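## Task

Pull the cap off the marker, then draw the numeral 2 on the whiteboard and no other marks; the numeral's top must face the whiteboard's long edge that is farthest from the robot.

## Robot and tools

Robot: two six-joint arms, left_arm and right_arm, each ending in a parallel two-finger gripper with a wrist camera. Bases in the scene frame: left_arm at (+0.007, +0.286, 0) m, quat_wxyz (+0.999, 0, 0, +0.033); right_arm at (-0.027, -0.332, 0) m, quat_wxyz (+1.000, 0, 0, +0.011). Joint ranges (rad), base to gripper: waist -2.618 to 3.054, shoulder 0.000 to 3.142, elbow 0.000 to 3.142, wrist pitch -1.571 to 1.571, wrist yaw -1.571 to 1.571, wrist roll -2.094 to 2.094. Elbows cannot fully straighten.

Frame: one shared scene frame, origin on the table top midway between the arms; +z up, +x out over the table, +y toward left_arm. The arm names do not correspond to image sides. In gripper axes, fingers extend along +z and close along y. end_effector_position is the point between the finger pads, roughly 1 cm short of the tips. Printed hand positions can be somewhat wrong, more so when the arm reaches far.

Row format (shared by execute_actions and move): a single flat list of 16 numbers covering both arms, always all 16 even if one arm is idle: left_arm x, y, z, qw, qx, qy, qz, opening, then right_arm in the same order. x, y, z are an absolute target position in metres and qw..qz an absolute target orientation (w first), both in the scene frame, so each is a pose, not an offset. Opening runs from -1 (closed) to +1 (fully open, 0.093 m). To hold an orientation, repeat the same quaternion every row instead of copying back a drifted reported one. To keep an arm still, resend its last reported pose and the opening it needs.

execute_actions(actions): a list of up to 15 actions; each action is a table of up to 15 rows, each row lasting one 1/30 s control step; short tables repeat their final row to fill 15 steps. An empty list just reports state and images. An action is rejected for both arms if any target lies more than 0.6 m from that gripper's current position along any of its own axes; if the first action fails this against the last reported state, or any action is malformed, nothing runs.

move(target, speed, blocking): target is one 16-number row as above. Each gripper travels in a straight line to its pose, both finishing together, in 0.5 to 10 s (cut off at 10 s). speed is the top path speed in m/s, 0.002 to 0.5, default 0.25; rotation is capped at twice that in rad/s, taking the shorter way round. Paths ignore obstacles and the other arm; grippers lag, wander and may exceed speed near full extension. Faster contact and targets set deeper past a surface mean harder pressing. Opening is applied at the start. blocking=false returns after 0.5 s while motion continues; then use wait or stop before sending more rows or moves. The extra "move:" line reports the ending (done, off_target, moving, held, fault) and limits: paced means the sent pose was clipped, held means a safety check blocked steps (afterwards the arm may jump faster than speed). Per-gripper distance to its pose is given. If only one arm is named, the other finished fine.

wait(seconds): 0 to 10; arms keep their last command; returns early when a running move ends. stop(): brakes a running move (needs room; fingers continue). zoom_image(camera, region): camera is cam_left_wrist or cam_right_wrist (both 504x504); region [x0, y0, x1, y1] in image pixels from the top-left, at most 504 by 504. read_manual(section): only licence text. finished_scene(scene): scene number 1 or 2; irreversible; its reply may name one failure but never confirms success. Replying without any tool call ends everything.

Control behaviour: each step the commanded pose is clipped to 70 mm and 16 degrees from the measured pose, then solved by damped IK with position prioritised over orientation. Far targets take several actions; after an action the arm stops at its last clipped pose, so send the remainder. Joint friction can leave the hand up to about 31 mm off, and tiny commands may not move it. "Hand target" lines show what the controller is now driving toward; "pose unreachable" means the clearance check altered or blocked that arm's command.

Gripping: grip_measured is the motor position on the same -1..+1 scale. Pads meet near -0.94; each millimetre of object width adds about 0.0208 (so a 12 mm marker reads about -0.69). Per-gripper offsets up to 0.02 persist. Commanding below the width reading squeezes harder, up to roughly 50 to 62 N per pad (less on thin parts under ~5 mm); on rigid flat objects the reading settles at most about 0.21 below width, further on round or soft ones. Keep sending the closing number to keep the grip. The last Joint positions entry is the opening in metres, floored at zero, only meaningful when nothing blocks the fingers.

Cameras: calibration gives K, distortion and T_world_to_cam per camera (world to camera, metres, OpenCV convention: +z forward, +x right, +y down); cam_left_wrist fovy 61.325, cam_right_wrist fovy 63.667. Poses follow the arms' joint readings and carry small errors (about 0.5 degrees, 2.5 mm, 0.5 percent focal). Results list cameras whose numbers changed.

Avoid: knocking or placing anything off the table (fails the task); arms colliding or pressing each other; drops, slips, slams, hard hits, and strong pushes; stray marks on the board. Loose objects may get occasional small external pushes. Holding loads heats motors: MOTOR HOT warns from 75 °C, 90 °C pauses that arm for 10 s, 100 °C makes it go limp and fall; these appear as OVER-TEMPERATURE FAULT lines. Any FAULT line can cut short a move, action or wait. The task must remain achieved when the scene is ended.

Each tool is called after "Call:" as name(argument=value, ...) on one line, values as JSON.

## Session

Call:
move(target=[0.33,0.2,0.42,0.42,0,0.91,0,1, 0.33,-0.2,0.42,0.42,0,0.91,0,1])

Scene clock: 3.23 s.
left_arm: end_effector_position=(+0.3234, +0.1958, +0.4142) grip_measured=+1.000 end_effector_quat_wxyz=(+0.405, -0.001, +0.914, +0.005) | right_arm: end_effector_position=(+0.3291, -0.2037, +0.4196) grip_measured=+1.000 end_effector_quat_wxyz=(+0.418, -0.002, +0.908, +0.010)
Joint positions: left_arm=[-0.513  1.534  2.227 -1.484 -0.336 -0.31   0.093] | right_arm=[ 0.481  1.729  2.446 -1.484  0.358  0.347  0.093]
Joint velocities: left_arm=[ 0.002  0.017 -0.022  0.051 -0.022 -0.037  0.   ] | right_arm=[ 0.007  0.002 -0.012  0.022 -0.037 -0.066 -0.   ]
Hand target (left_arm): +0.325, +0.194, +0.419; +0.412, -0.005, +0.911, +0.003
Hand target (right_arm): +0.332, -0.200, +0.418; +0.417, -0.001, +0.909, +0.010
Off the commanded pose (left_arm): 0.010 m, 2 deg.
Off the commanded pose (right_arm): 0.004 m, 1 deg.
move: done
camera_calibration (this result's frames):
cam_left_wrist: T_world_to_cam=[[-0.00465522, -0.999972, -0.00589784, 0.196209], [-0.927582, 0.0065215, -0.373564, 0.488647], [0.373592, 0.0037317, -0.927586, 0.343237], [0, 0, 0, 1]] pos_world=[0.325943, 0.191735, 0.50208]
cam_right_wrist: T_world_to_cam=[[0.01372, -0.999731, -0.0186866, -0.203068], [-0.923833, -0.00552406, -0.382756, 0.500257], [0.38255, 0.0225147, -0.92366, 0.348832], [0, 0, 0, 1]] pos_world=[0.331494, -0.208103, 0.509885]

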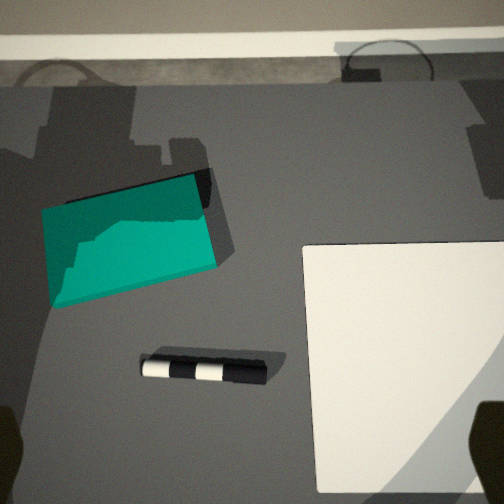

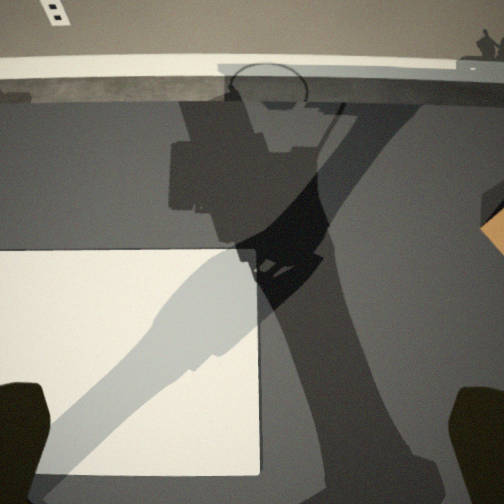

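Call:
move(target=[0.384,0.27,0.08,0,-0.707,0.707,0,1, 0.3,-0.15,0.2,0.5,-0.5,0.5,0.5,1])

Call:
move(target=[0.384,0.27,0.03,0,-0.707,0.707,0,1, 0.3,-0.15,0.2,0.5,-0.5,0.5,0.5,1], speed=0.08)

Scene clock: 24.93 s.
left_arm: end_effector_position=(+0.3870, +0.2684, +0.0855) grip_measured=+1.000 end_effector_quat_wxyz=(-0.007, +0.706, -0.708, -0.000) | right_arm: end_effector_position=(+0.3001, -0.1506, +0.2087) grip_measured=+1.000 end_effector_quat_wxyz=(+0.512, -0.514, +0.493, +0.481)
Joint positions: left_arm=[-0.116  1.99   1.643 -1.215 -0.01  -1.618  0.093] | right_arm=[ 0.018  1.676  0.822  0.585 -1.518 -0.321  0.093]
Joint velocities: left_arm=[-0.002 -0.032  0.002 -0.007 -0.022  0.022  0.   ] | right_arm=[ 0.012  0.007 -0.095  0.095 -0.007  0.125  0.   ]
Hand target (left_arm): +0.385, +0.269, +0.081; -0.002, +0.711, -0.703, -0.001
Hand target (right_arm): +0.299, -0.151, +0.199; +0.503, -0.507, +0.499, +0.491
Off the commanded pose (left_arm): 0.006 m, 1 deg.
Off the commanded pose (right_arm): 0.009 m, 3 deg.
move: off_target (right_arm)
camera_calibration (this result's frames):
cam_left_wrist: T_world_to_cam=[[0.999798, -0.00766226, 0.0185902, -0.390024], [-0.0148785, -0.90382, 0.427654, 0.246951], [0.0135254, -0.427844, -0.903751, 0.267461], [0, 0, 0, 1]] pos_world=[0.390002, 0.334643, 0.143359]
cam_right_wrist: T_world_to_cam=[[0.998623, -0.00547938, 0.0521714, -0.31414], [0.0436097, -0.466041, -0.883688, 0.137923], [0.0291561, 0.884746, -0.46516, 0.304162], [0, 0, 0, 1]] pos_world=[0.298825, -0.206549, 0.279754]

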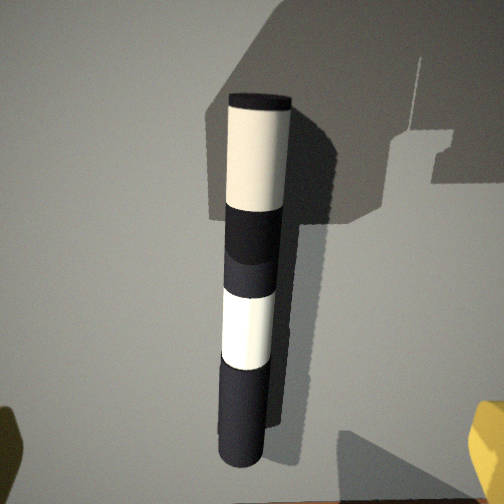

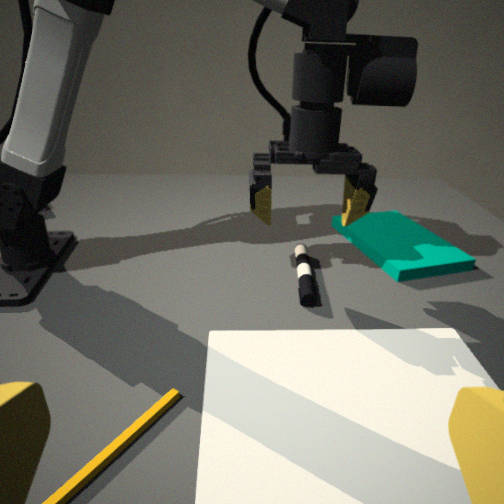

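Scene clock: 26.43 s.
left_arm: end_effector_position=(+0.3862, +0.2679, +0.0350) grip_measured=+1.000 end_effector_quat_wxyz=(-0.005, +0.706, -0.708, +0.001) | right_arm: end_effector_position=(+0.3026, -0.1504, +0.2109) grip_measured=+1.000 end_effector_quat_wxyz=(+0.508, -0.509, +0.495, +0.487)
Joint positions: left_arm=[-0.116  2.027  1.493 -1.029 -0.007 -1.618  0.093] | right_arm=[ 0.018  1.694  0.82   0.686 -1.522 -0.223  0.093]
Joint velocities: left_arm=[-0.017  0.002  0.002 -0.007  0.066  0.066  0.   ] | right_arm=[ 0.012  0.007 -0.051  0.11   0.066  0.022  0.   ]
Hand target (left_arm): +0.384, +0.270, +0.030; -0.000, +0.707, -0.707, -0.000
Hand target (right_arm): +0.300, -0.150, +0.200; +0.497, -0.502, +0.502, +0.498
Off the commanded pose (left_arm): 0.006 m, 1 deg.
Off the commanded pose (right_arm): 0.011 m, 2 deg.
move: off_target (right_arm)
camera_calibration (this result's frames):
cam_left_wrist: T_world_to_cam=[[0.999821, -0.00763365, 0.0173154, -0.388205], [-0.0143443, -0.902537, 0.430373, 0.267453], [0.0123425, -0.430544, -0.902485, 0.222791], [0, 0, 0, 1]] pos_world=[0.389222, 0.334344, 0.0926829]
cam_right_wrist: T_world_to_cam=[[0.999374, -0.00276052, 0.0352832, -0.313077], [0.0300307, -0.461373, -0.886698, 0.14528], [0.0187265, 0.887202, -0.461001, 0.307639], [0, 0, 0, 1]] pos_world=[0.302757, -0.206774, 0.281687]

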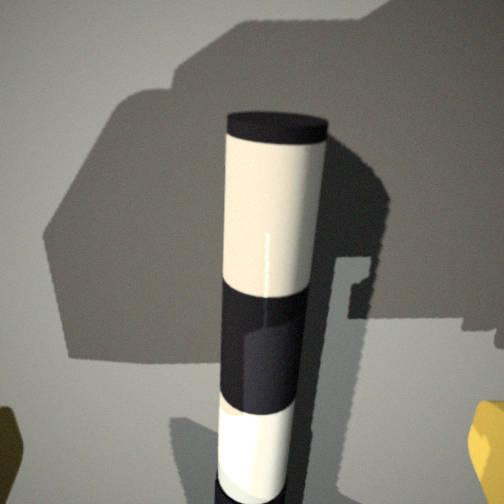

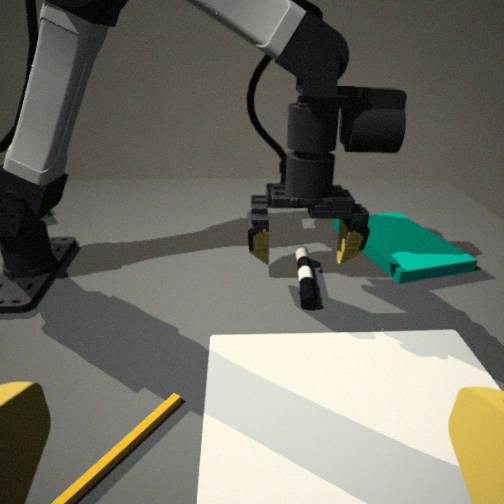

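Call:
move(target=[0.386,0.27,0.004,0,-0.707,0.707,0,1, 0.3,-0.15,0.2,0.5,-0.5,0.5,0.5,1], speed=0.05)

Call:
move(target=[0.386,0.27,0.004,0,-0.707,0.707,0,-1, 0.3,-0.15,0.2,0.5,-0.5,0.5,0.5,1], speed=0.05)

Call:
move(target=[0.3,0.12,0.2,0,-0.707,0.707,0,-1, 0.3,-0.1,0.2,0.5,-0.5,0.5,0.5,1], speed=0.15)

Scene clock: 34.50 s.
left_arm: end_effector_position=(+0.3879, +0.2678, +0.0123) grip_measured=+1.000 end_effector_quat_wxyz=(-0.005, +0.706, -0.708, +0.001) | right_arm: end_effector_position=(+0.3019, -0.1505, +0.2125) grip_measured=+1.000 end_effector_quat_wxyz=(+0.510, -0.510, +0.493, +0.486)
Joint positions: left_arm=[-0.116  2.061  1.449 -0.951 -0.006 -1.618  0.093] | right_arm=[ 0.018  1.694  0.812  0.734 -1.522 -0.187  0.093]
Joint velocities: left_arm=[ 0.002 -0.007  0.017 -0.037  0.081 -0.022  0.   ] | right_arm=[-0.007 -0.002  0.007  0.051 -0.037  0.037  0.   ]
Hand target (left_arm): +0.386, +0.270, +0.004; +0.000, +0.707, -0.707, +0.000
Hand target (right_arm): +0.300, -0.150, +0.200; +0.498, -0.502, +0.501, +0.498
Off the commanded pose (left_arm): 0.009 m, 1 deg.
Off the commanded pose (right_arm): 0.013 m, 2 deg.
move: off_target (right_arm)
camera_calibration (this result's frames):
cam_left_wrist: T_world_to_cam=[[0.999815, -0.00762963, 0.01768, -0.389556], [-0.0145027, -0.902365, 0.430729, 0.277111], [0.0126675, -0.430905, -0.902308, 0.202206], [0, 0, 0, 1]] pos_world=[0.390941, 0.334214, 0.0699802]
cam_right_wrist: T_world_to_cam=[[0.999218, -0.00274539, 0.0394368, -0.313246], [0.0337631, -0.459647, -0.88746, 0.146005], [0.0205634, 0.888098, -0.459195, 0.307611], [0, 0, 0, 1]] pos_world=[0.301746, -0.206938, 0.28318]

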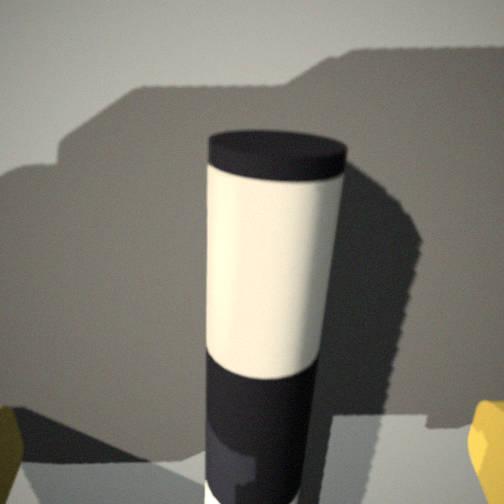

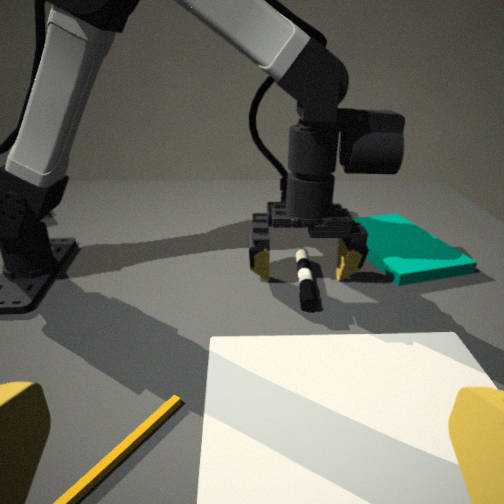

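Scene clock: 35.37 s.
left_arm: end_effector_position=(+0.3889, +0.2677, +0.0123) grip_measured=-0.754 end_effector_quat_wxyz=(-0.006, +0.706, -0.708, +0.002) | right_arm: end_effector_position=(+0.3019, -0.1505, +0.2075) grip_measured=+1.000 end_effector_quat_wxyz=(+0.506, -0.506, +0.498, +0.491)
Joint positions: left_arm=[-0.116  2.061  1.449 -0.947 -0.006 -1.618  0.009] | right_arm=[ 0.018  1.709  0.802  0.768 -1.523 -0.162  0.093]
Joint velocities: left_arm=[-0.002 -0.002 -0.012 -0.022  0.095 -0.022 -0.   ] | right_arm=[-0.012 -0.007 -0.012  0.081  0.022  0.051  0.   ]
Hand target (left_arm): +0.386, +0.270, +0.004; -0.000, +0.707, -0.707, -0.000
Hand target (right_arm): +0.300, -0.150, +0.200; +0.498, -0.502, +0.501, +0.499
Off the commanded pose (left_arm): 0.009 m, 1 deg.
Off the commanded pose (right_arm): 0.008 m, 1 deg.
move: done
camera_calibration (this result's frames):
cam_left_wrist: T_world_to_cam=[[0.999732, -0.00762542, 0.0218715, -0.390593], [-0.0163081, -0.902273, 0.430857, 0.27775], [0.0164486, -0.431098, -0.902155, 0.20076], [0, 0, 0, 1]] pos_world=[0.391716, 0.334175, 0.0699886]
cam_right_wrist: T_world_to_cam=[[0.999749, -0.00255934, 0.0222695, -0.309621], [0.0186085, -0.45915, -0.888164, 0.146394], [0.0124982, 0.888355, -0.458987, 0.307758], [0, 0, 0, 1]] pos_world=[0.302973, -0.206974, 0.278174]

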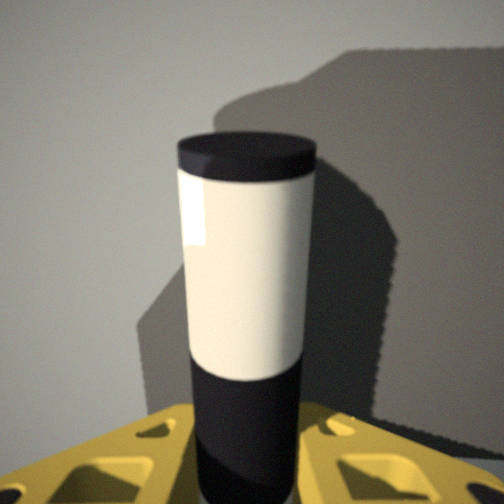

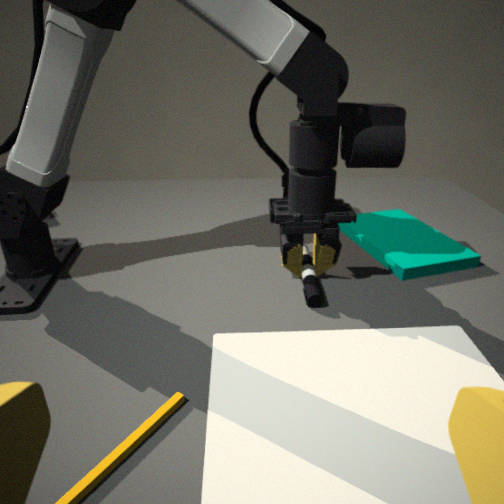

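Scene clock: 37.57 s.
left_arm: end_effector_position=(+0.2975, +0.1225, +0.1883) grip_measured=-0.754 end_effector_quat_wxyz=(-0.003, +0.704, -0.710, +0.003) | right_arm: end_effector_position=(+0.3013, -0.1027, +0.2094) grip_measured=+1.000 end_effector_quat_wxyz=(+0.508, -0.505, +0.493, +0.494)
Joint positions: left_arm=[-0.58   1.828  1.836 -1.571 -0.004 -2.078  0.009] | right_arm=[ 0.162  1.759  0.802  0.979 -1.385 -0.004  0.093]
Joint velocities: left_arm=[-0.002 -0.002 -0.007 -0.022  0.022 -0.037 -0.001] | right_arm=[-0.012  0.022  0.012 -0.022 -0.007  0.051  0.   ]
Hand target (left_arm): +0.297, +0.121, +0.200; -0.006, +0.707, -0.707, +0.019
Hand target (right_arm): +0.300, -0.100, +0.200; +0.500, -0.500, +0.500, +0.500
Off the commanded pose (left_arm): 0.012 m, 1 deg.
Off the commanded pose (right_arm): 0.010 m, 1 deg.
joint sent to its limit (left arm) — the command would take joint 4 (wrist pitch) past its lower limit, so that joint was sent only as far as its limit.
move: off_target (left_arm)
camera_calibration (this result's frames):
cam_left_wrist: T_world_to_cam=[[0.999771, -0.0117585, 0.0178663, -0.30295], [-0.018371, -0.899869, 0.435774, 0.0687934], [0.0109533, -0.436002, -0.899879, 0.300256], [0, 0, 0, 1]] pos_world=[0.300856, 0.189255, 0.245628]
cam_right_wrist: T_world_to_cam=[[0.999669, 0.00248424, 0.0255882, -0.309087], [0.023974, -0.449482, -0.892967, 0.170363], [0.00928312, 0.893286, -0.449393, 0.265691], [0, 0, 0, 1]] pos_world=[0.302434, -0.159995, 0.279437]

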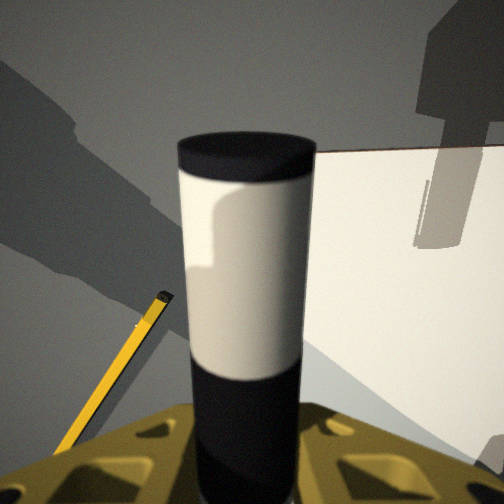

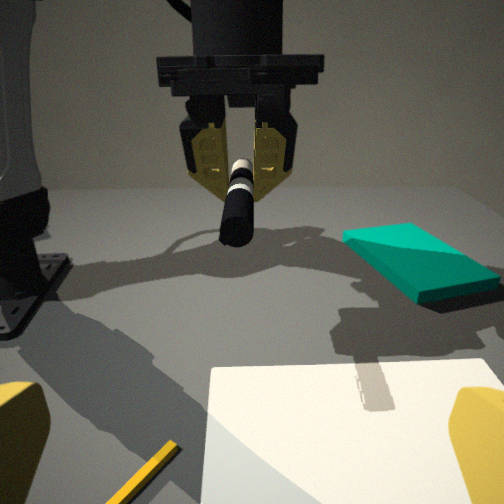

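Call:
move(target=[0.3,0.12,0.2,0,-0.707,0.707,0,-1, 0.297,0.056,0.185,0.5,-0.5,0.5,0.5,1], speed=0.1)

Scene clock: 47.17 s.
left_arm: end_effector_position=(+0.2973, +0.1226, +0.1883) grip_measured=-0.754 end_effector_quat_wxyz=(-0.003, +0.705, -0.709, +0.002) | right_arm: end_effector_position=(+0.2931, +0.0518, +0.1866) grip_measured=+1.000 end_effector_quat_wxyz=(+0.500, -0.500, +0.498, +0.502)
Joint positions: left_arm=[-0.58   1.828  1.836 -1.573 -0.004 -2.08   0.009] | right_arm=[ 0.57   1.984  1.004  0.987 -0.982  0.007  0.093]
Joint velocities: left_arm=[-0.012  0.002 -0.012  0.022 -0.022 -0.081  0.   ] | right_arm=[-0.007  0.002  0.012 -0.007  0.022  0.007  0.   ]
Hand target (left_arm): +0.300, +0.120, +0.199; -0.005, +0.707, -0.707, +0.019
Hand target (right_arm): +0.296, +0.056, +0.187; +0.501, -0.497, +0.499, +0.503
Off the commanded pose (left_arm): 0.012 m, 1 deg.
Off the commanded pose (right_arm): 0.006 m, 0 deg.
joint sent to its limit (left arm) — the command would take joint 4 (wrist pitch) past its lower limit, so that joint was sent only as far as its limit.
move: off_target (left_arm)
camera_calibration (this result's frames):
cam_left_wrist: T_world_to_cam=[[0.999809, -0.00986113, 0.0168656, -0.302762], [-0.0162211, -0.900141, 0.435297, 0.0683966], [0.0108889, -0.435488, -0.900129, 0.30032], [0, 0, 0, 1]] pos_world=[0.300544, 0.189367, 0.24566]
cam_right_wrist: T_world_to_cam=[[0.999969, 0.00790033, -0.000507458, -0.296189], [0.00309571, -0.449219, -0.893416, 0.225843], [-0.00728625, 0.893387, -0.449229, 0.122322], [0, 0, 0, 1]] pos_world=[0.296371, -0.00548786, 0.256572]

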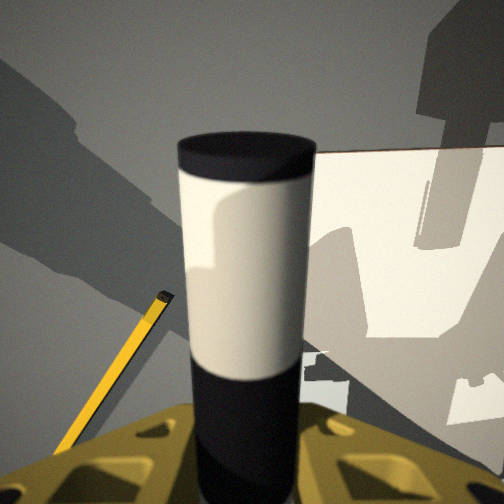

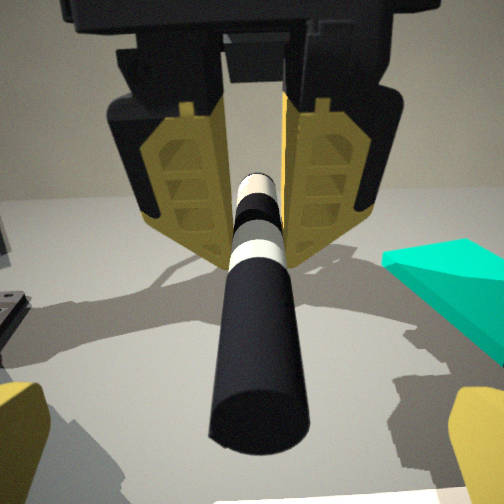

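Call:
move(target=[0.3,0.12,0.2,0,-0.707,0.707,0,-1, 0.298,0.078,0.189,0.5,-0.5,0.5,0.5,1], speed=0.05)

Call:
move(target=[0.3,0.12,0.2,0,-0.707,0.707,0,-1, 0.298,0.078,0.189,0.5,-0.5,0.5,0.5,-1], speed=0.05)

Call:
move(target=[0.3,0.12,0.2,0,-0.707,0.707,0,1, 0.298,0.078,0.189,0.5,-0.5,0.5,0.5,-1], speed=0.05)

Call:
move(target=[0.3,0.14,0.29,0,-0.707,0.707,0,1, 0.298,0.078,0.189,0.5,-0.5,0.5,0.5,-1], speed=0.1)

Call:
move(target=[0.28,0.17,0.2,0.5,0.5,0.5,-0.5,1, 0.28,-0.07,0.2,0.5,-0.5,0.5,0.5,-1], speed=0.15)

Scene clock: 67.87 s.
left_arm: end_effector_position=(+0.2973, +0.1226, +0.1883) grip_measured=-0.754 end_effector_quat_wxyz=(-0.003, +0.705, -0.709, +0.002) | right_arm: end_effector_position=(+0.2960, +0.0726, +0.1905) grip_measured=+1.000 end_effector_quat_wxyz=(+0.499, -0.499, +0.501, +0.502)
Joint positions: left_arm=[-0.58   1.828  1.836 -1.573 -0.004 -2.08   0.009] | right_arm=[ 0.61   2.013  1.075  0.941 -0.939  0.007  0.093]
Joint velocities: left_arm=[ 0.002 -0.002  0.002  0.051  0.022 -0.022 -0.001] | right_arm=[-0.002  0.027  0.002 -0.066 -0.022  0.007  0.   ]
Hand target (left_arm): +0.300, +0.120, +0.199; -0.005, +0.707, -0.707, +0.019
Hand target (right_arm): +0.298, +0.078, +0.189; +0.500, -0.500, +0.500, +0.500
Off the commanded pose (left_arm): 0.012 m, 1 deg.
Off the commanded pose (right_arm): 0.006 m, 0 deg.
joint sent to its limit (left arm) — the command would take joint 4 (wrist pitch) past its lower limit, so that joint was sent only as far as its limit.
move: off_target (left_arm)
camera_calibration (this result's frames):
cam_left_wrist: T_world_to_cam=[[0.999809, -0.00986113, 0.0168656, -0.302762], [-0.0162211, -0.900141, 0.435297, 0.0683966], [0.0108889, -0.435488, -0.900129, 0.30032], [0, 0, 0, 1]] pos_world=[0.300544, 0.189367, 0.24566]
cam_right_wrist: T_world_to_cam=[[0.999981, 0.00407919, -0.00471228, -0.298212], [-0.00236228, -0.451597, -0.892219, 0.240256], [-0.00576758, 0.892213, -0.451579, 0.105541], [0, 0, 0, 1]] pos_world=[0.299382, 0.0155503, 0.260616]

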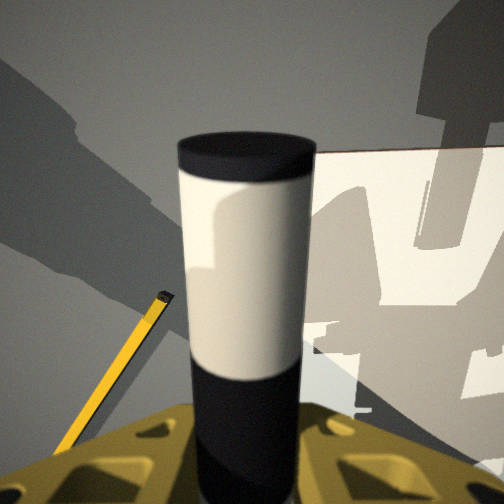

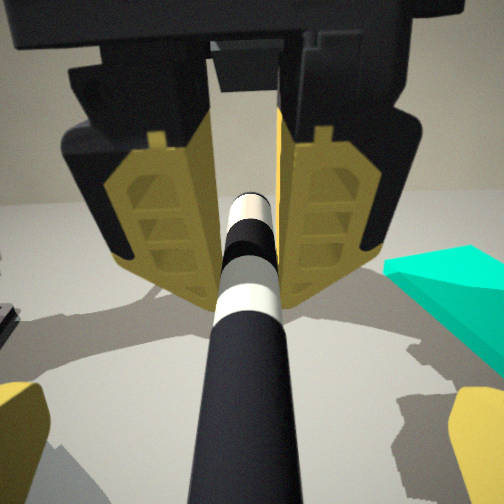

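Scene clock: 68.57 s.
left_arm: end_effector_position=(+0.2974, +0.1226, +0.1883) grip_measured=-0.754 end_effector_quat_wxyz=(-0.003, +0.705, -0.709, +0.002) | right_arm: end_effector_position=(+0.2959, +0.0727, +0.1905) grip_measured=-0.720 end_effector_quat_wxyz=(+0.499, -0.499, +0.501, +0.502)
Joint positions: left_arm=[-0.58   1.828  1.836 -1.572 -0.005 -2.081  0.009] | right_arm=[ 0.61   2.013  1.075  0.94  -0.94   0.007  0.011]
Joint velocities: left_arm=[-0.002 -0.007  0.002 -0.051  0.139 -0.066 -0.   ] | right_arm=[ 0.017 -0.007 -0.017 -0.022 -0.037 -0.051 -0.001]
Hand target (left_arm): +0.300, +0.120, +0.199; -0.006, +0.707, -0.707, +0.019
Hand target (right_arm): +0.298, +0.078, +0.189; +0.500, -0.500, +0.500, +0.500
Off the commanded pose (left_arm): 0.012 m, 1 deg.
Off the commanded pose (right_arm): 0.006 m, 0 deg.
joint sent to its limit (left arm) — the command would take joint 4 (wrist pitch) past its lower limit, so that joint was sent only as far as its limit.
move: off_target (left_arm)
camera_calibration (this result's frames):
cam_left_wrist: T_world_to_cam=[[0.999807, -0.00909831, 0.0173848, -0.303065], [-0.0157587, -0.900213, 0.435164, 0.0683037], [0.0116908, -0.435355, -0.900183, 0.300079], [0, 0, 0, 1]] pos_world=[0.300575, 0.189371, 0.245672]
cam_right_wrist: T_world_to_cam=[[0.999972, 0.00522131, -0.00532812, -0.298033], [-0.00239276, -0.452004, -0.892012, 0.240219], [-0.00706581, 0.892, -0.451979, 0.105957], [0, 0, 0, 1]] pos_world=[0.299348, 0.0156226, 0.260581]

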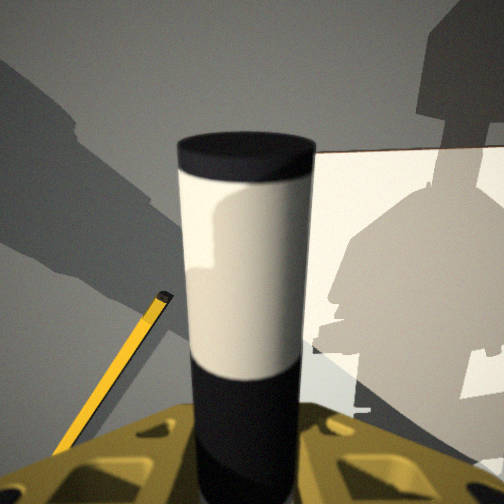

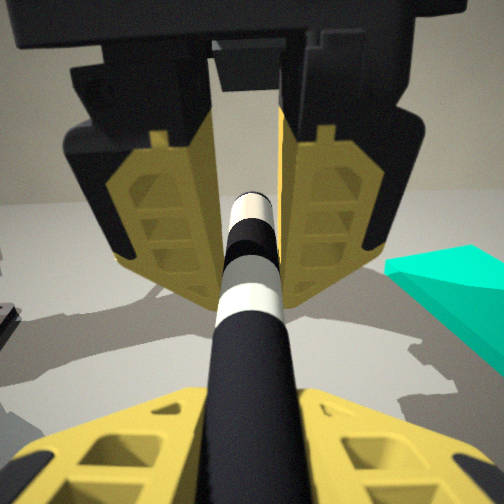

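Scene clock: 69.27 s.
left_arm: end_effector_position=(+0.2974, +0.1226, +0.1883) grip_measured=+1.000 end_effector_quat_wxyz=(-0.003, +0.705, -0.709, +0.002) | right_arm: end_effector_position=(+0.2964, +0.0727, +0.1895) grip_measured=-0.720 end_effector_quat_wxyz=(+0.497, -0.498, +0.503, +0.502)
Joint positions: left_arm=[-0.58   1.828  1.836 -1.572 -0.005 -2.081  0.093] | right_arm=[ 0.61   2.013  1.075  0.934 -0.937  0.007  0.011]
Joint velocities: left_arm=[-0.012  0.012  0.007 -0.022  0.007 -0.081  0.   ] | right_arm=[-0.002 -0.012  0.007 -0.081  0.007  0.022  0.   ]
Hand target (left_arm): +0.300, +0.120, +0.199; -0.006, +0.707, -0.707, +0.019
Hand target (right_arm): +0.298, +0.078, +0.189; +0.500, -0.500, +0.500, +0.500
Off the commanded pose (left_arm): 0.012 m, 1 deg.
Off the commanded pose (right_arm): 0.006 m, 1 deg.
joint sent to its limit (left arm) — the command would take joint 4 (wrist pitch) past its lower limit, so that joint was sent only as far as its limit.
move: off_target (left_arm)
camera_calibration (this result's frames):
cam_left_wrist: T_world_to_cam=[[0.999807, -0.00909831, 0.0173848, -0.303065], [-0.0157587, -0.900213, 0.435164, 0.0683037], [0.0116908, -0.435355, -0.900183, 0.300079], [0, 0, 0, 1]] pos_world=[0.300575, 0.189371, 0.245672]
cam_right_wrist: T_world_to_cam=[[0.99995, 0.00252743, -0.00964662, -0.297466], [-0.00744177, -0.454807, -0.890559, 0.240818], [-0.00663817, 0.890587, -0.454765, 0.106046], [0, 0, 0, 1]] pos_world=[0.299947, 0.0158346, 0.259819]

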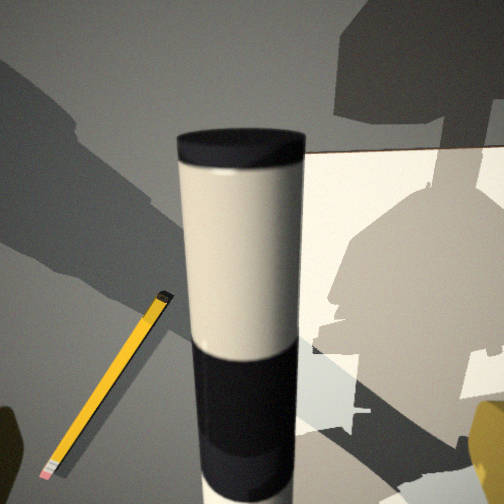

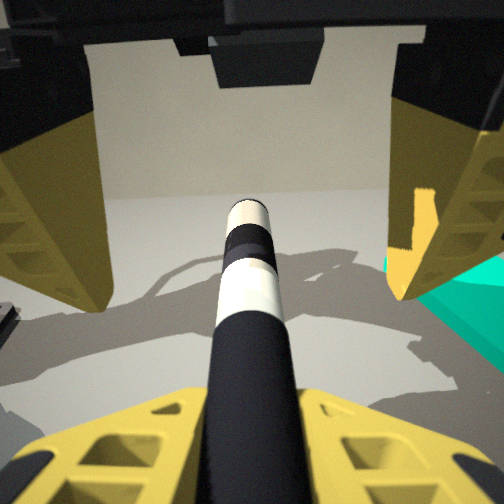

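Scene clock: 70.67 s.
left_arm: end_effector_position=(+0.3004, +0.1379, +0.2789) grip_measured=+1.000 end_effector_quat_wxyz=(-0.050, +0.699, -0.698, +0.146) | right_arm: end_effector_position=(+0.2964, +0.0727, +0.1895) grip_measured=-0.720 end_effector_quat_wxyz=(+0.497, -0.498, +0.503, +0.501)
Joint positions: left_arm=[-0.535  1.648  1.963 -1.576 -0.005 -2.041  0.093] | right_arm=[ 0.61   2.013  1.075  0.934 -0.937  0.007  0.011]
Joint velocities: left_arm=[-0.002  0.012 -0.007  0.007 -0.095  0.066  0.   ] | right_arm=[ 0.012  0.007  0.002  0.022 -0.007  0.037 -0.002]
Hand target (left_arm): +0.300, +0.140, +0.289; -0.054, +0.696, -0.698, +0.161
Hand target (right_arm): +0.298, +0.078, +0.189; +0.500, -0.500, +0.500, +0.500
Off the commanded pose (left_arm): 0.011 m, 18 deg; orientation clipped at the last step of the last action.
Off the commanded pose (right_arm): 0.006 m, 1 deg.
joint sent to its limit (left arm) — the command would take joint 4 (wrist pitch) past its lower limit, so that joint was sent only as far as its limit.
move: off_target (left_arm); limits=paced
camera_calibration (this result's frames):
cam_left_wrist: T_world_to_cam=[[0.958776, 0.016336, 0.283695, -0.372991], [-0.143758, -0.833284, 0.533827, 0.044412], [0.245119, -0.552603, -0.796584, 0.30534], [0, 0, 0, 1]] pos_world=[0.289154, 0.211833, 0.325336]
cam_right_wrist: T_world_to_cam=[[0.999948, 0.00214375, -0.00995402, -0.297444], [-0.00788858, -0.455005, -0.890454, 0.240886], [-0.00643804, 0.890486, -0.454965, 0.106002], [0, 0, 0, 1]] pos_world=[0.300011, 0.0158489, 0.259764]

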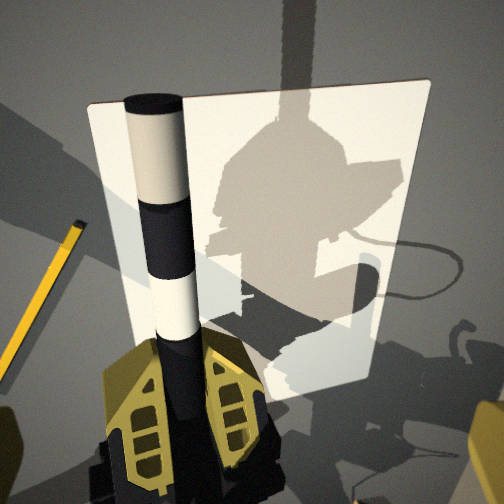

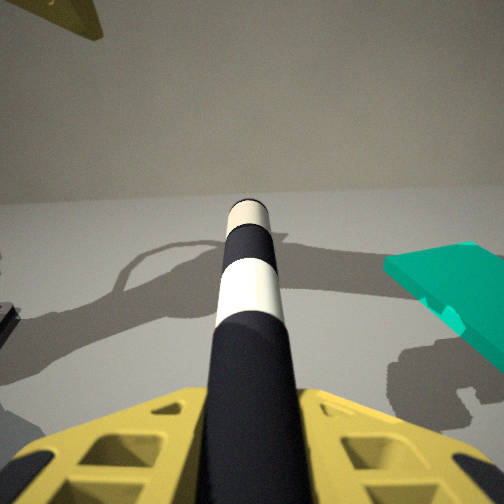

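Scene clock: 81.03 s.
left_arm: end_effector_position=(+0.2819, +0.1692, +0.2037) grip_measured=+1.000 end_effector_quat_wxyz=(+0.545, +0.447, +0.548, -0.451) | right_arm: end_effector_position=(+0.2836, -0.0656, +0.1927) grip_measured=-0.720 end_effector_quat_wxyz=(+0.490, -0.497, +0.509, +0.503)
Joint positions: left_arm=[0.132 1.407 0.491 0.746 1.571 0.163 0.093] | right_arm=[ 0.284  1.761  0.756  0.961 -1.266 -0.017  0.011]
Joint velocities: left_arm=[ 0.007 -0.012 -0.007 -0.066 -0.007  0.051  0.   ] | right_arm=[-0.002 -0.012  0.002  0.125 -0.007  0.022 -0.   ]
Hand target (left_arm): +0.282, +0.171, +0.201; +0.545, +0.446, +0.548, -0.451
Hand target (right_arm): +0.280, -0.070, +0.198; +0.499, -0.503, +0.501, +0.498
Off the commanded pose (left_arm): 0.004 m, 11 deg.
Off the commanded pose (right_arm): 0.009 m, 2 deg.
joint sent to its limit (left arm) — the command would take joint 5 (wrist yaw) past its upper limit, so that joint was sent only as far as its limit.
move: off_target (left_arm)
camera_calibration (this result's frames):
cam_left_wrist: T_world_to_cam=[[-0.982549, -0.185978, 0.00292578, 0.304256], [-0.083677, 0.42792, -0.899935, 0.169706], [0.166116, -0.884475, -0.436014, 0.272296], [0, 0, 0, 1]] pos_world=[0.267914, 0.224804, 0.27056]
cam_right_wrist: T_world_to_cam=[[0.999669, 0.00553768, -0.0251177, -0.281117], [-0.0196693, -0.464665, -0.885268, 0.182487], [-0.0165737, 0.885469, -0.464402, 0.234872], [0, 0, 0, 1]] pos_world=[0.288506, -0.12162, 0.263564]

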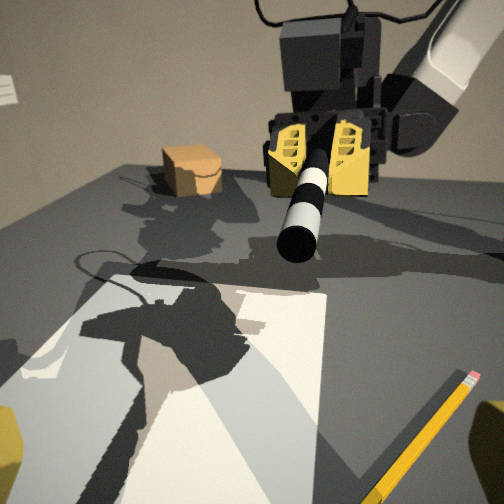

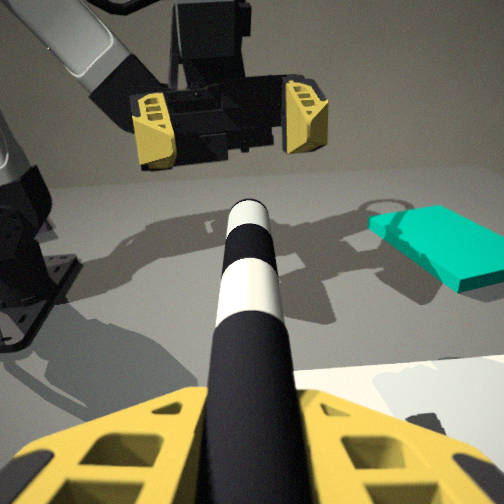

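Call:
move(target=[0.282,0.022,0.2,0.5,0.5,0.5,-0.5,1, 0.28,-0.07,0.2,0.5,-0.5,0.5,0.5,-1], speed=0.1)

Scene clock: 96.73 s.
left_arm: end_effector_position=(+0.2749, +0.0245, +0.1931) grip_measured=+1.000 end_effector_quat_wxyz=(+0.490, +0.500, +0.508, -0.502) | right_arm: end_effector_position=(+0.2837, -0.0656, +0.1947) grip_measured=-0.720 end_effector_quat_wxyz=(+0.494, -0.499, +0.505, +0.502)
Joint positions: left_arm=[-0.399  1.614  0.592  0.972  1.241  0.027  0.093] | right_arm=[ 0.284  1.761  0.756  0.977 -1.266 -0.013  0.011]
Joint velocities: left_arm=[-0.012 -0.002  0.002 -0.037 -0.022  0.022  0.   ] | right_arm=[-0.007  0.007  0.002 -0.007 -0.066 -0.022 -0.   ]
Hand target (left_arm): +0.280, +0.021, +0.199; +0.498, +0.502, +0.502, -0.498
Hand target (right_arm): +0.280, -0.070, +0.200; +0.500, -0.500, +0.500, +0.500
Off the commanded pose (left_arm): 0.010 m, 2 deg.
Off the commanded pose (right_arm): 0.008 m, 1 deg.
move: done
camera_calibration (this result's frames):
cam_left_wrist: T_world_to_cam=[[-0.999777, 0.0133361, 0.0163918, 0.267806], [-0.00862215, 0.45075, -0.892608, 0.198884], [-0.0192926, -0.89255, -0.450535, 0.194815], [0, 0, 0, 1]] pos_world=[0.27322, 0.0806636, 0.260907]
cam_right_wrist: T_world_to_cam=[[0.999886, 0.00558917, -0.0139979, -0.283357], [-0.00985211, -0.460485, -0.887613, 0.182167], [-0.0114068, 0.88765, -0.460377, 0.233653], [0, 0, 0, 1]] pos_world=[0.287785, -0.121933, 0.265296]

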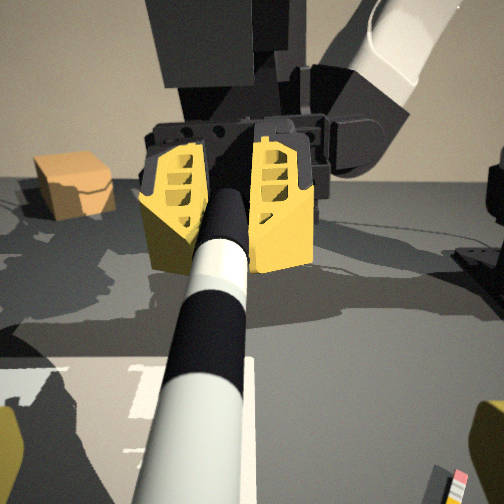

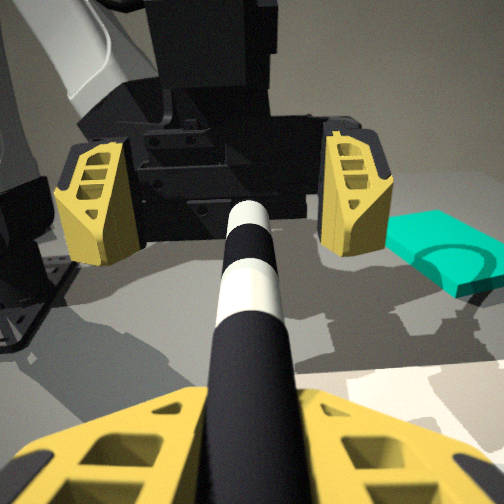

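Call:
move(target=[0.294,0.02,0.202,0.5,0.5,0.5,-0.5,1, 0.28,-0.07,0.2,0.5,-0.5,0.5,0.5,-1], speed=0.05)

Call:
move(target=[0.294,0.02,0.202,0.5,0.5,0.5,-0.5,-1, 0.28,-0.07,0.2,0.5,-0.5,0.5,0.5,-1], speed=0.05)

Call:
move(target=[0.29,0.07,0.202,0.5,0.5,0.5,-0.5,-1, 0.28,-0.12,0.2,0.5,-0.5,0.5,0.5,-1], speed=0.05)

Scene clock: 109.37 s.
left_arm: end_effector_position=(+0.2878, +0.0202, +0.1961) grip_measured=+1.000 end_effector_quat_wxyz=(+0.492, +0.498, +0.507, -0.502) | right_arm: end_effector_position=(+0.2837, -0.0656, +0.1948) grip_measured=-0.720 end_effector_quat_wxyz=(+0.494, -0.499, +0.505, +0.502)
Joint positions: left_arm=[-0.399  1.657  0.645  0.977  1.238  0.014  0.093] | right_arm=[ 0.284  1.761  0.756  0.978 -1.266 -0.012  0.011]
Joint velocities: left_arm=[-0.012  0.002  0.002  0.022  0.037 -0.007  0.   ] | right_arm=[-0.007  0.027 -0.027 -0.007 -0.066 -0.022 -0.   ]
Hand target (left_arm): +0.294, +0.020, +0.202; +0.500, +0.500, +0.500, -0.500
Hand target (right_arm): +0.280, -0.070, +0.200; +0.500, -0.500, +0.500, +0.500
Off the commanded pose (left_arm): 0.009 m, 1 deg.
Off the commanded pose (right_arm): 0.008 m, 1 deg.
move: done
camera_calibration (this result's frames):
cam_left_wrist: T_world_to_cam=[[-0.99983, 0.0109464, 0.0148535, 0.281026], [-0.0084062, 0.446377, -0.894805, 0.204078], [-0.0164251, -0.894778, -0.446209, 0.190926], [0, 0, 0, 1]] pos_world=[0.28583, 0.0766644, 0.263629]
cam_right_wrist: T_world_to_cam=[[0.999891, 0.00558921, -0.0136508, -0.283427], [-0.00954653, -0.460281, -0.887722, 0.1822], [-0.0112449, 0.887756, -0.460177, 0.233618], [0, 0, 0, 1]] pos_world=[0.287763, -0.121948, 0.265379]

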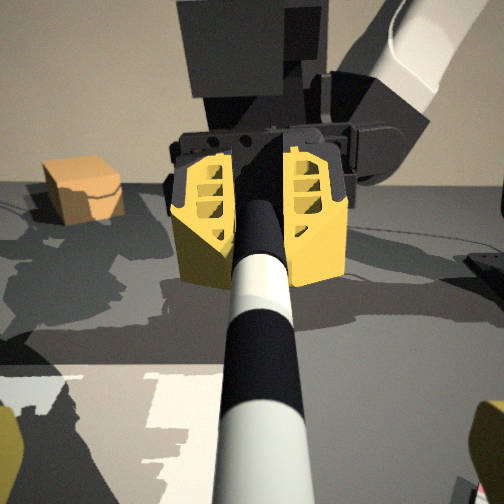

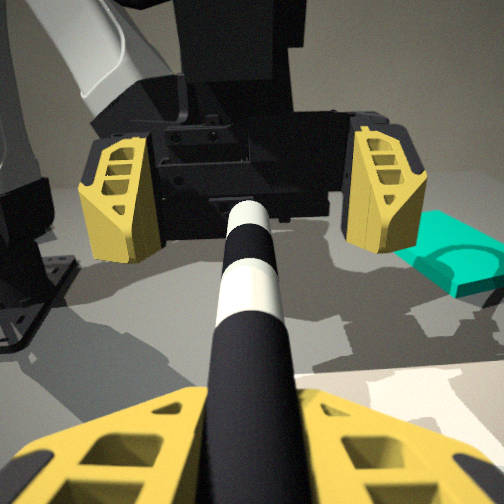

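Scene clock: 110.07 s.
left_arm: end_effector_position=(+0.2867, +0.0201, +0.1963) grip_measured=-0.749 end_effector_quat_wxyz=(+0.490, +0.500, +0.506, -0.504) | right_arm: end_effector_position=(+0.2844, -0.0656, +0.1949) grip_measured=-0.720 end_effector_quat_wxyz=(+0.495, -0.498, +0.506, +0.501)
Joint positions: left_arm=[-0.4    1.657  0.645  0.978  1.244  0.012  0.009] | right_arm=[ 0.284  1.761  0.756  0.979 -1.262 -0.012  0.011]
Joint velocities: left_arm=[-0.007 -0.037 -0.007 -0.022  0.022 -0.051  0.001] | right_arm=[-0.002  0.002 -0.017 -0.037 -0.081  0.037 -0.   ]
Hand target (left_arm): +0.294, +0.020, +0.202; +0.500, +0.500, +0.500, -0.500
Hand target (right_arm): +0.280, -0.070, +0.200; +0.500, -0.500, +0.500, +0.500
Off the commanded pose (left_arm): 0.009 m, 1 deg.
Off the commanded pose (right_arm): 0.008 m, 1 deg.
move: done
camera_calibration (this result's frames):
cam_left_wrist: T_world_to_cam=[[-0.999737, 0.0170345, 0.0153738, 0.279715], [-0.00616849, 0.445816, -0.895103, 0.203747], [-0.0221015, -0.894962, -0.445594, 0.192426], [0, 0, 0, 1]] pos_world=[0.285151, 0.0766158, 0.263819]
cam_right_wrist: T_world_to_cam=[[0.999911, 0.00139199, -0.0132884, -0.284487], [-0.0111586, -0.460024, -0.887836, 0.182816], [-0.00734886, 0.887905, -0.459968, 0.232543], [0, 0, 0, 1]] pos_world=[0.28821, -0.121981, 0.265492]

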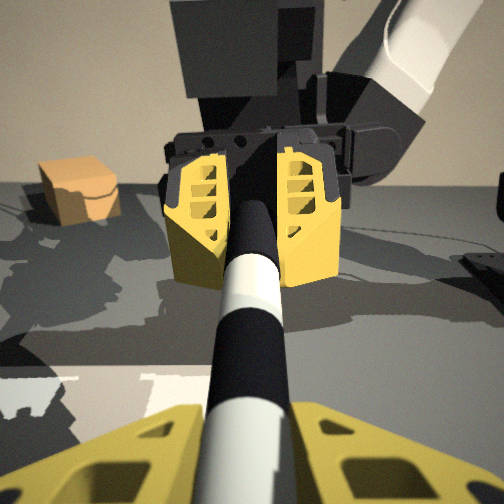

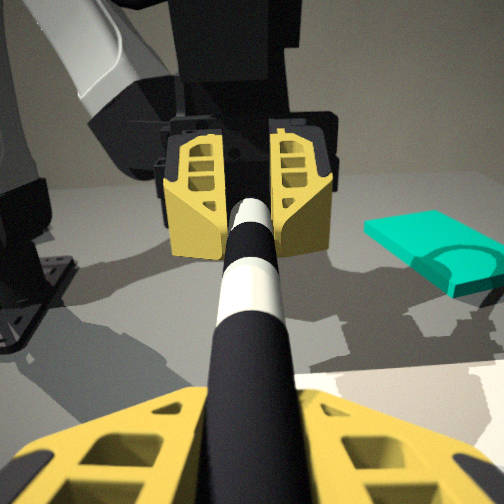

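Scene clock: 111.50 s.
left_arm: end_effector_position=(+0.2959, +0.0675, +0.1977) grip_measured=-0.749 end_effector_quat_wxyz=(+0.495, +0.496, +0.507, -0.502) | right_arm: end_effector_position=(+0.2847, -0.1166, +0.1958) grip_measured=-0.720 end_effector_quat_wxyz=(+0.495, -0.496, +0.506, +0.503)
Joint positions: left_arm=[-0.238  1.639  0.626  0.983  1.394  0.012  0.009] | right_arm=[ 0.128  1.721  0.711  0.979 -1.418 -0.014  0.011]
Joint velocities: left_arm=[-0.002 -0.002 -0.012  0.081 -0.007 -0.007 -0.   ] | right_arm=[-0.002 -0.012 -0.002  0.022  0.022 -0.007 -0.   ]
Hand target (left_arm): +0.291, +0.070, +0.202; +0.500, +0.500, +0.500, -0.500
Hand target (right_arm): +0.280, -0.120, +0.199; +0.499, -0.501, +0.501, +0.499
Off the commanded pose (left_arm): 0.008 m, 1 deg.
Off the commanded pose (right_arm): 0.007 m, 1 deg.
move: done
camera_calibration (this result's frames):
cam_left_wrist: T_world_to_cam=[[-0.999901, 0.00483122, 0.0131933, 0.289368], [-0.0097133, 0.440778, -0.897564, 0.18579], [-0.0101516, -0.897603, -0.440687, 0.23131], [0, 0, 0, 1]] pos_world=[0.293492, 0.124334, 0.264876]
cam_right_wrist: T_world_to_cam=[[0.999851, 0.00177271, -0.0171882, -0.283879], [-0.0144756, -0.457261, -0.889215, 0.161701], [-0.00943582, 0.889331, -0.457167, 0.278517], [0, 0, 0, 1]] pos_world=[0.288806, -0.173251, 0.266237]

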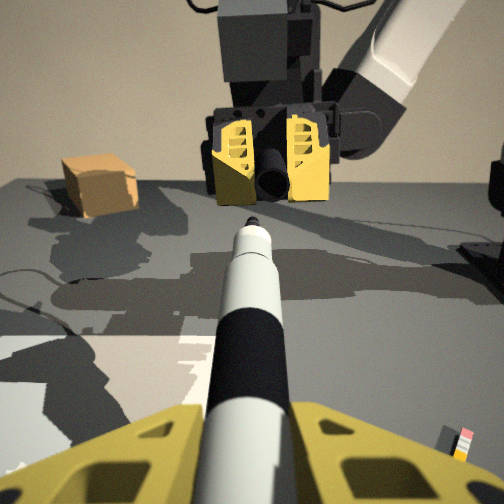

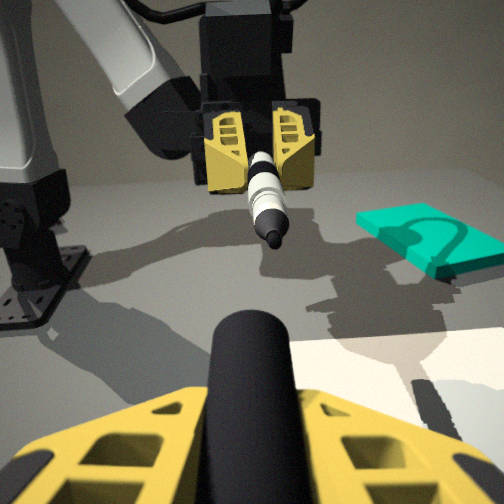

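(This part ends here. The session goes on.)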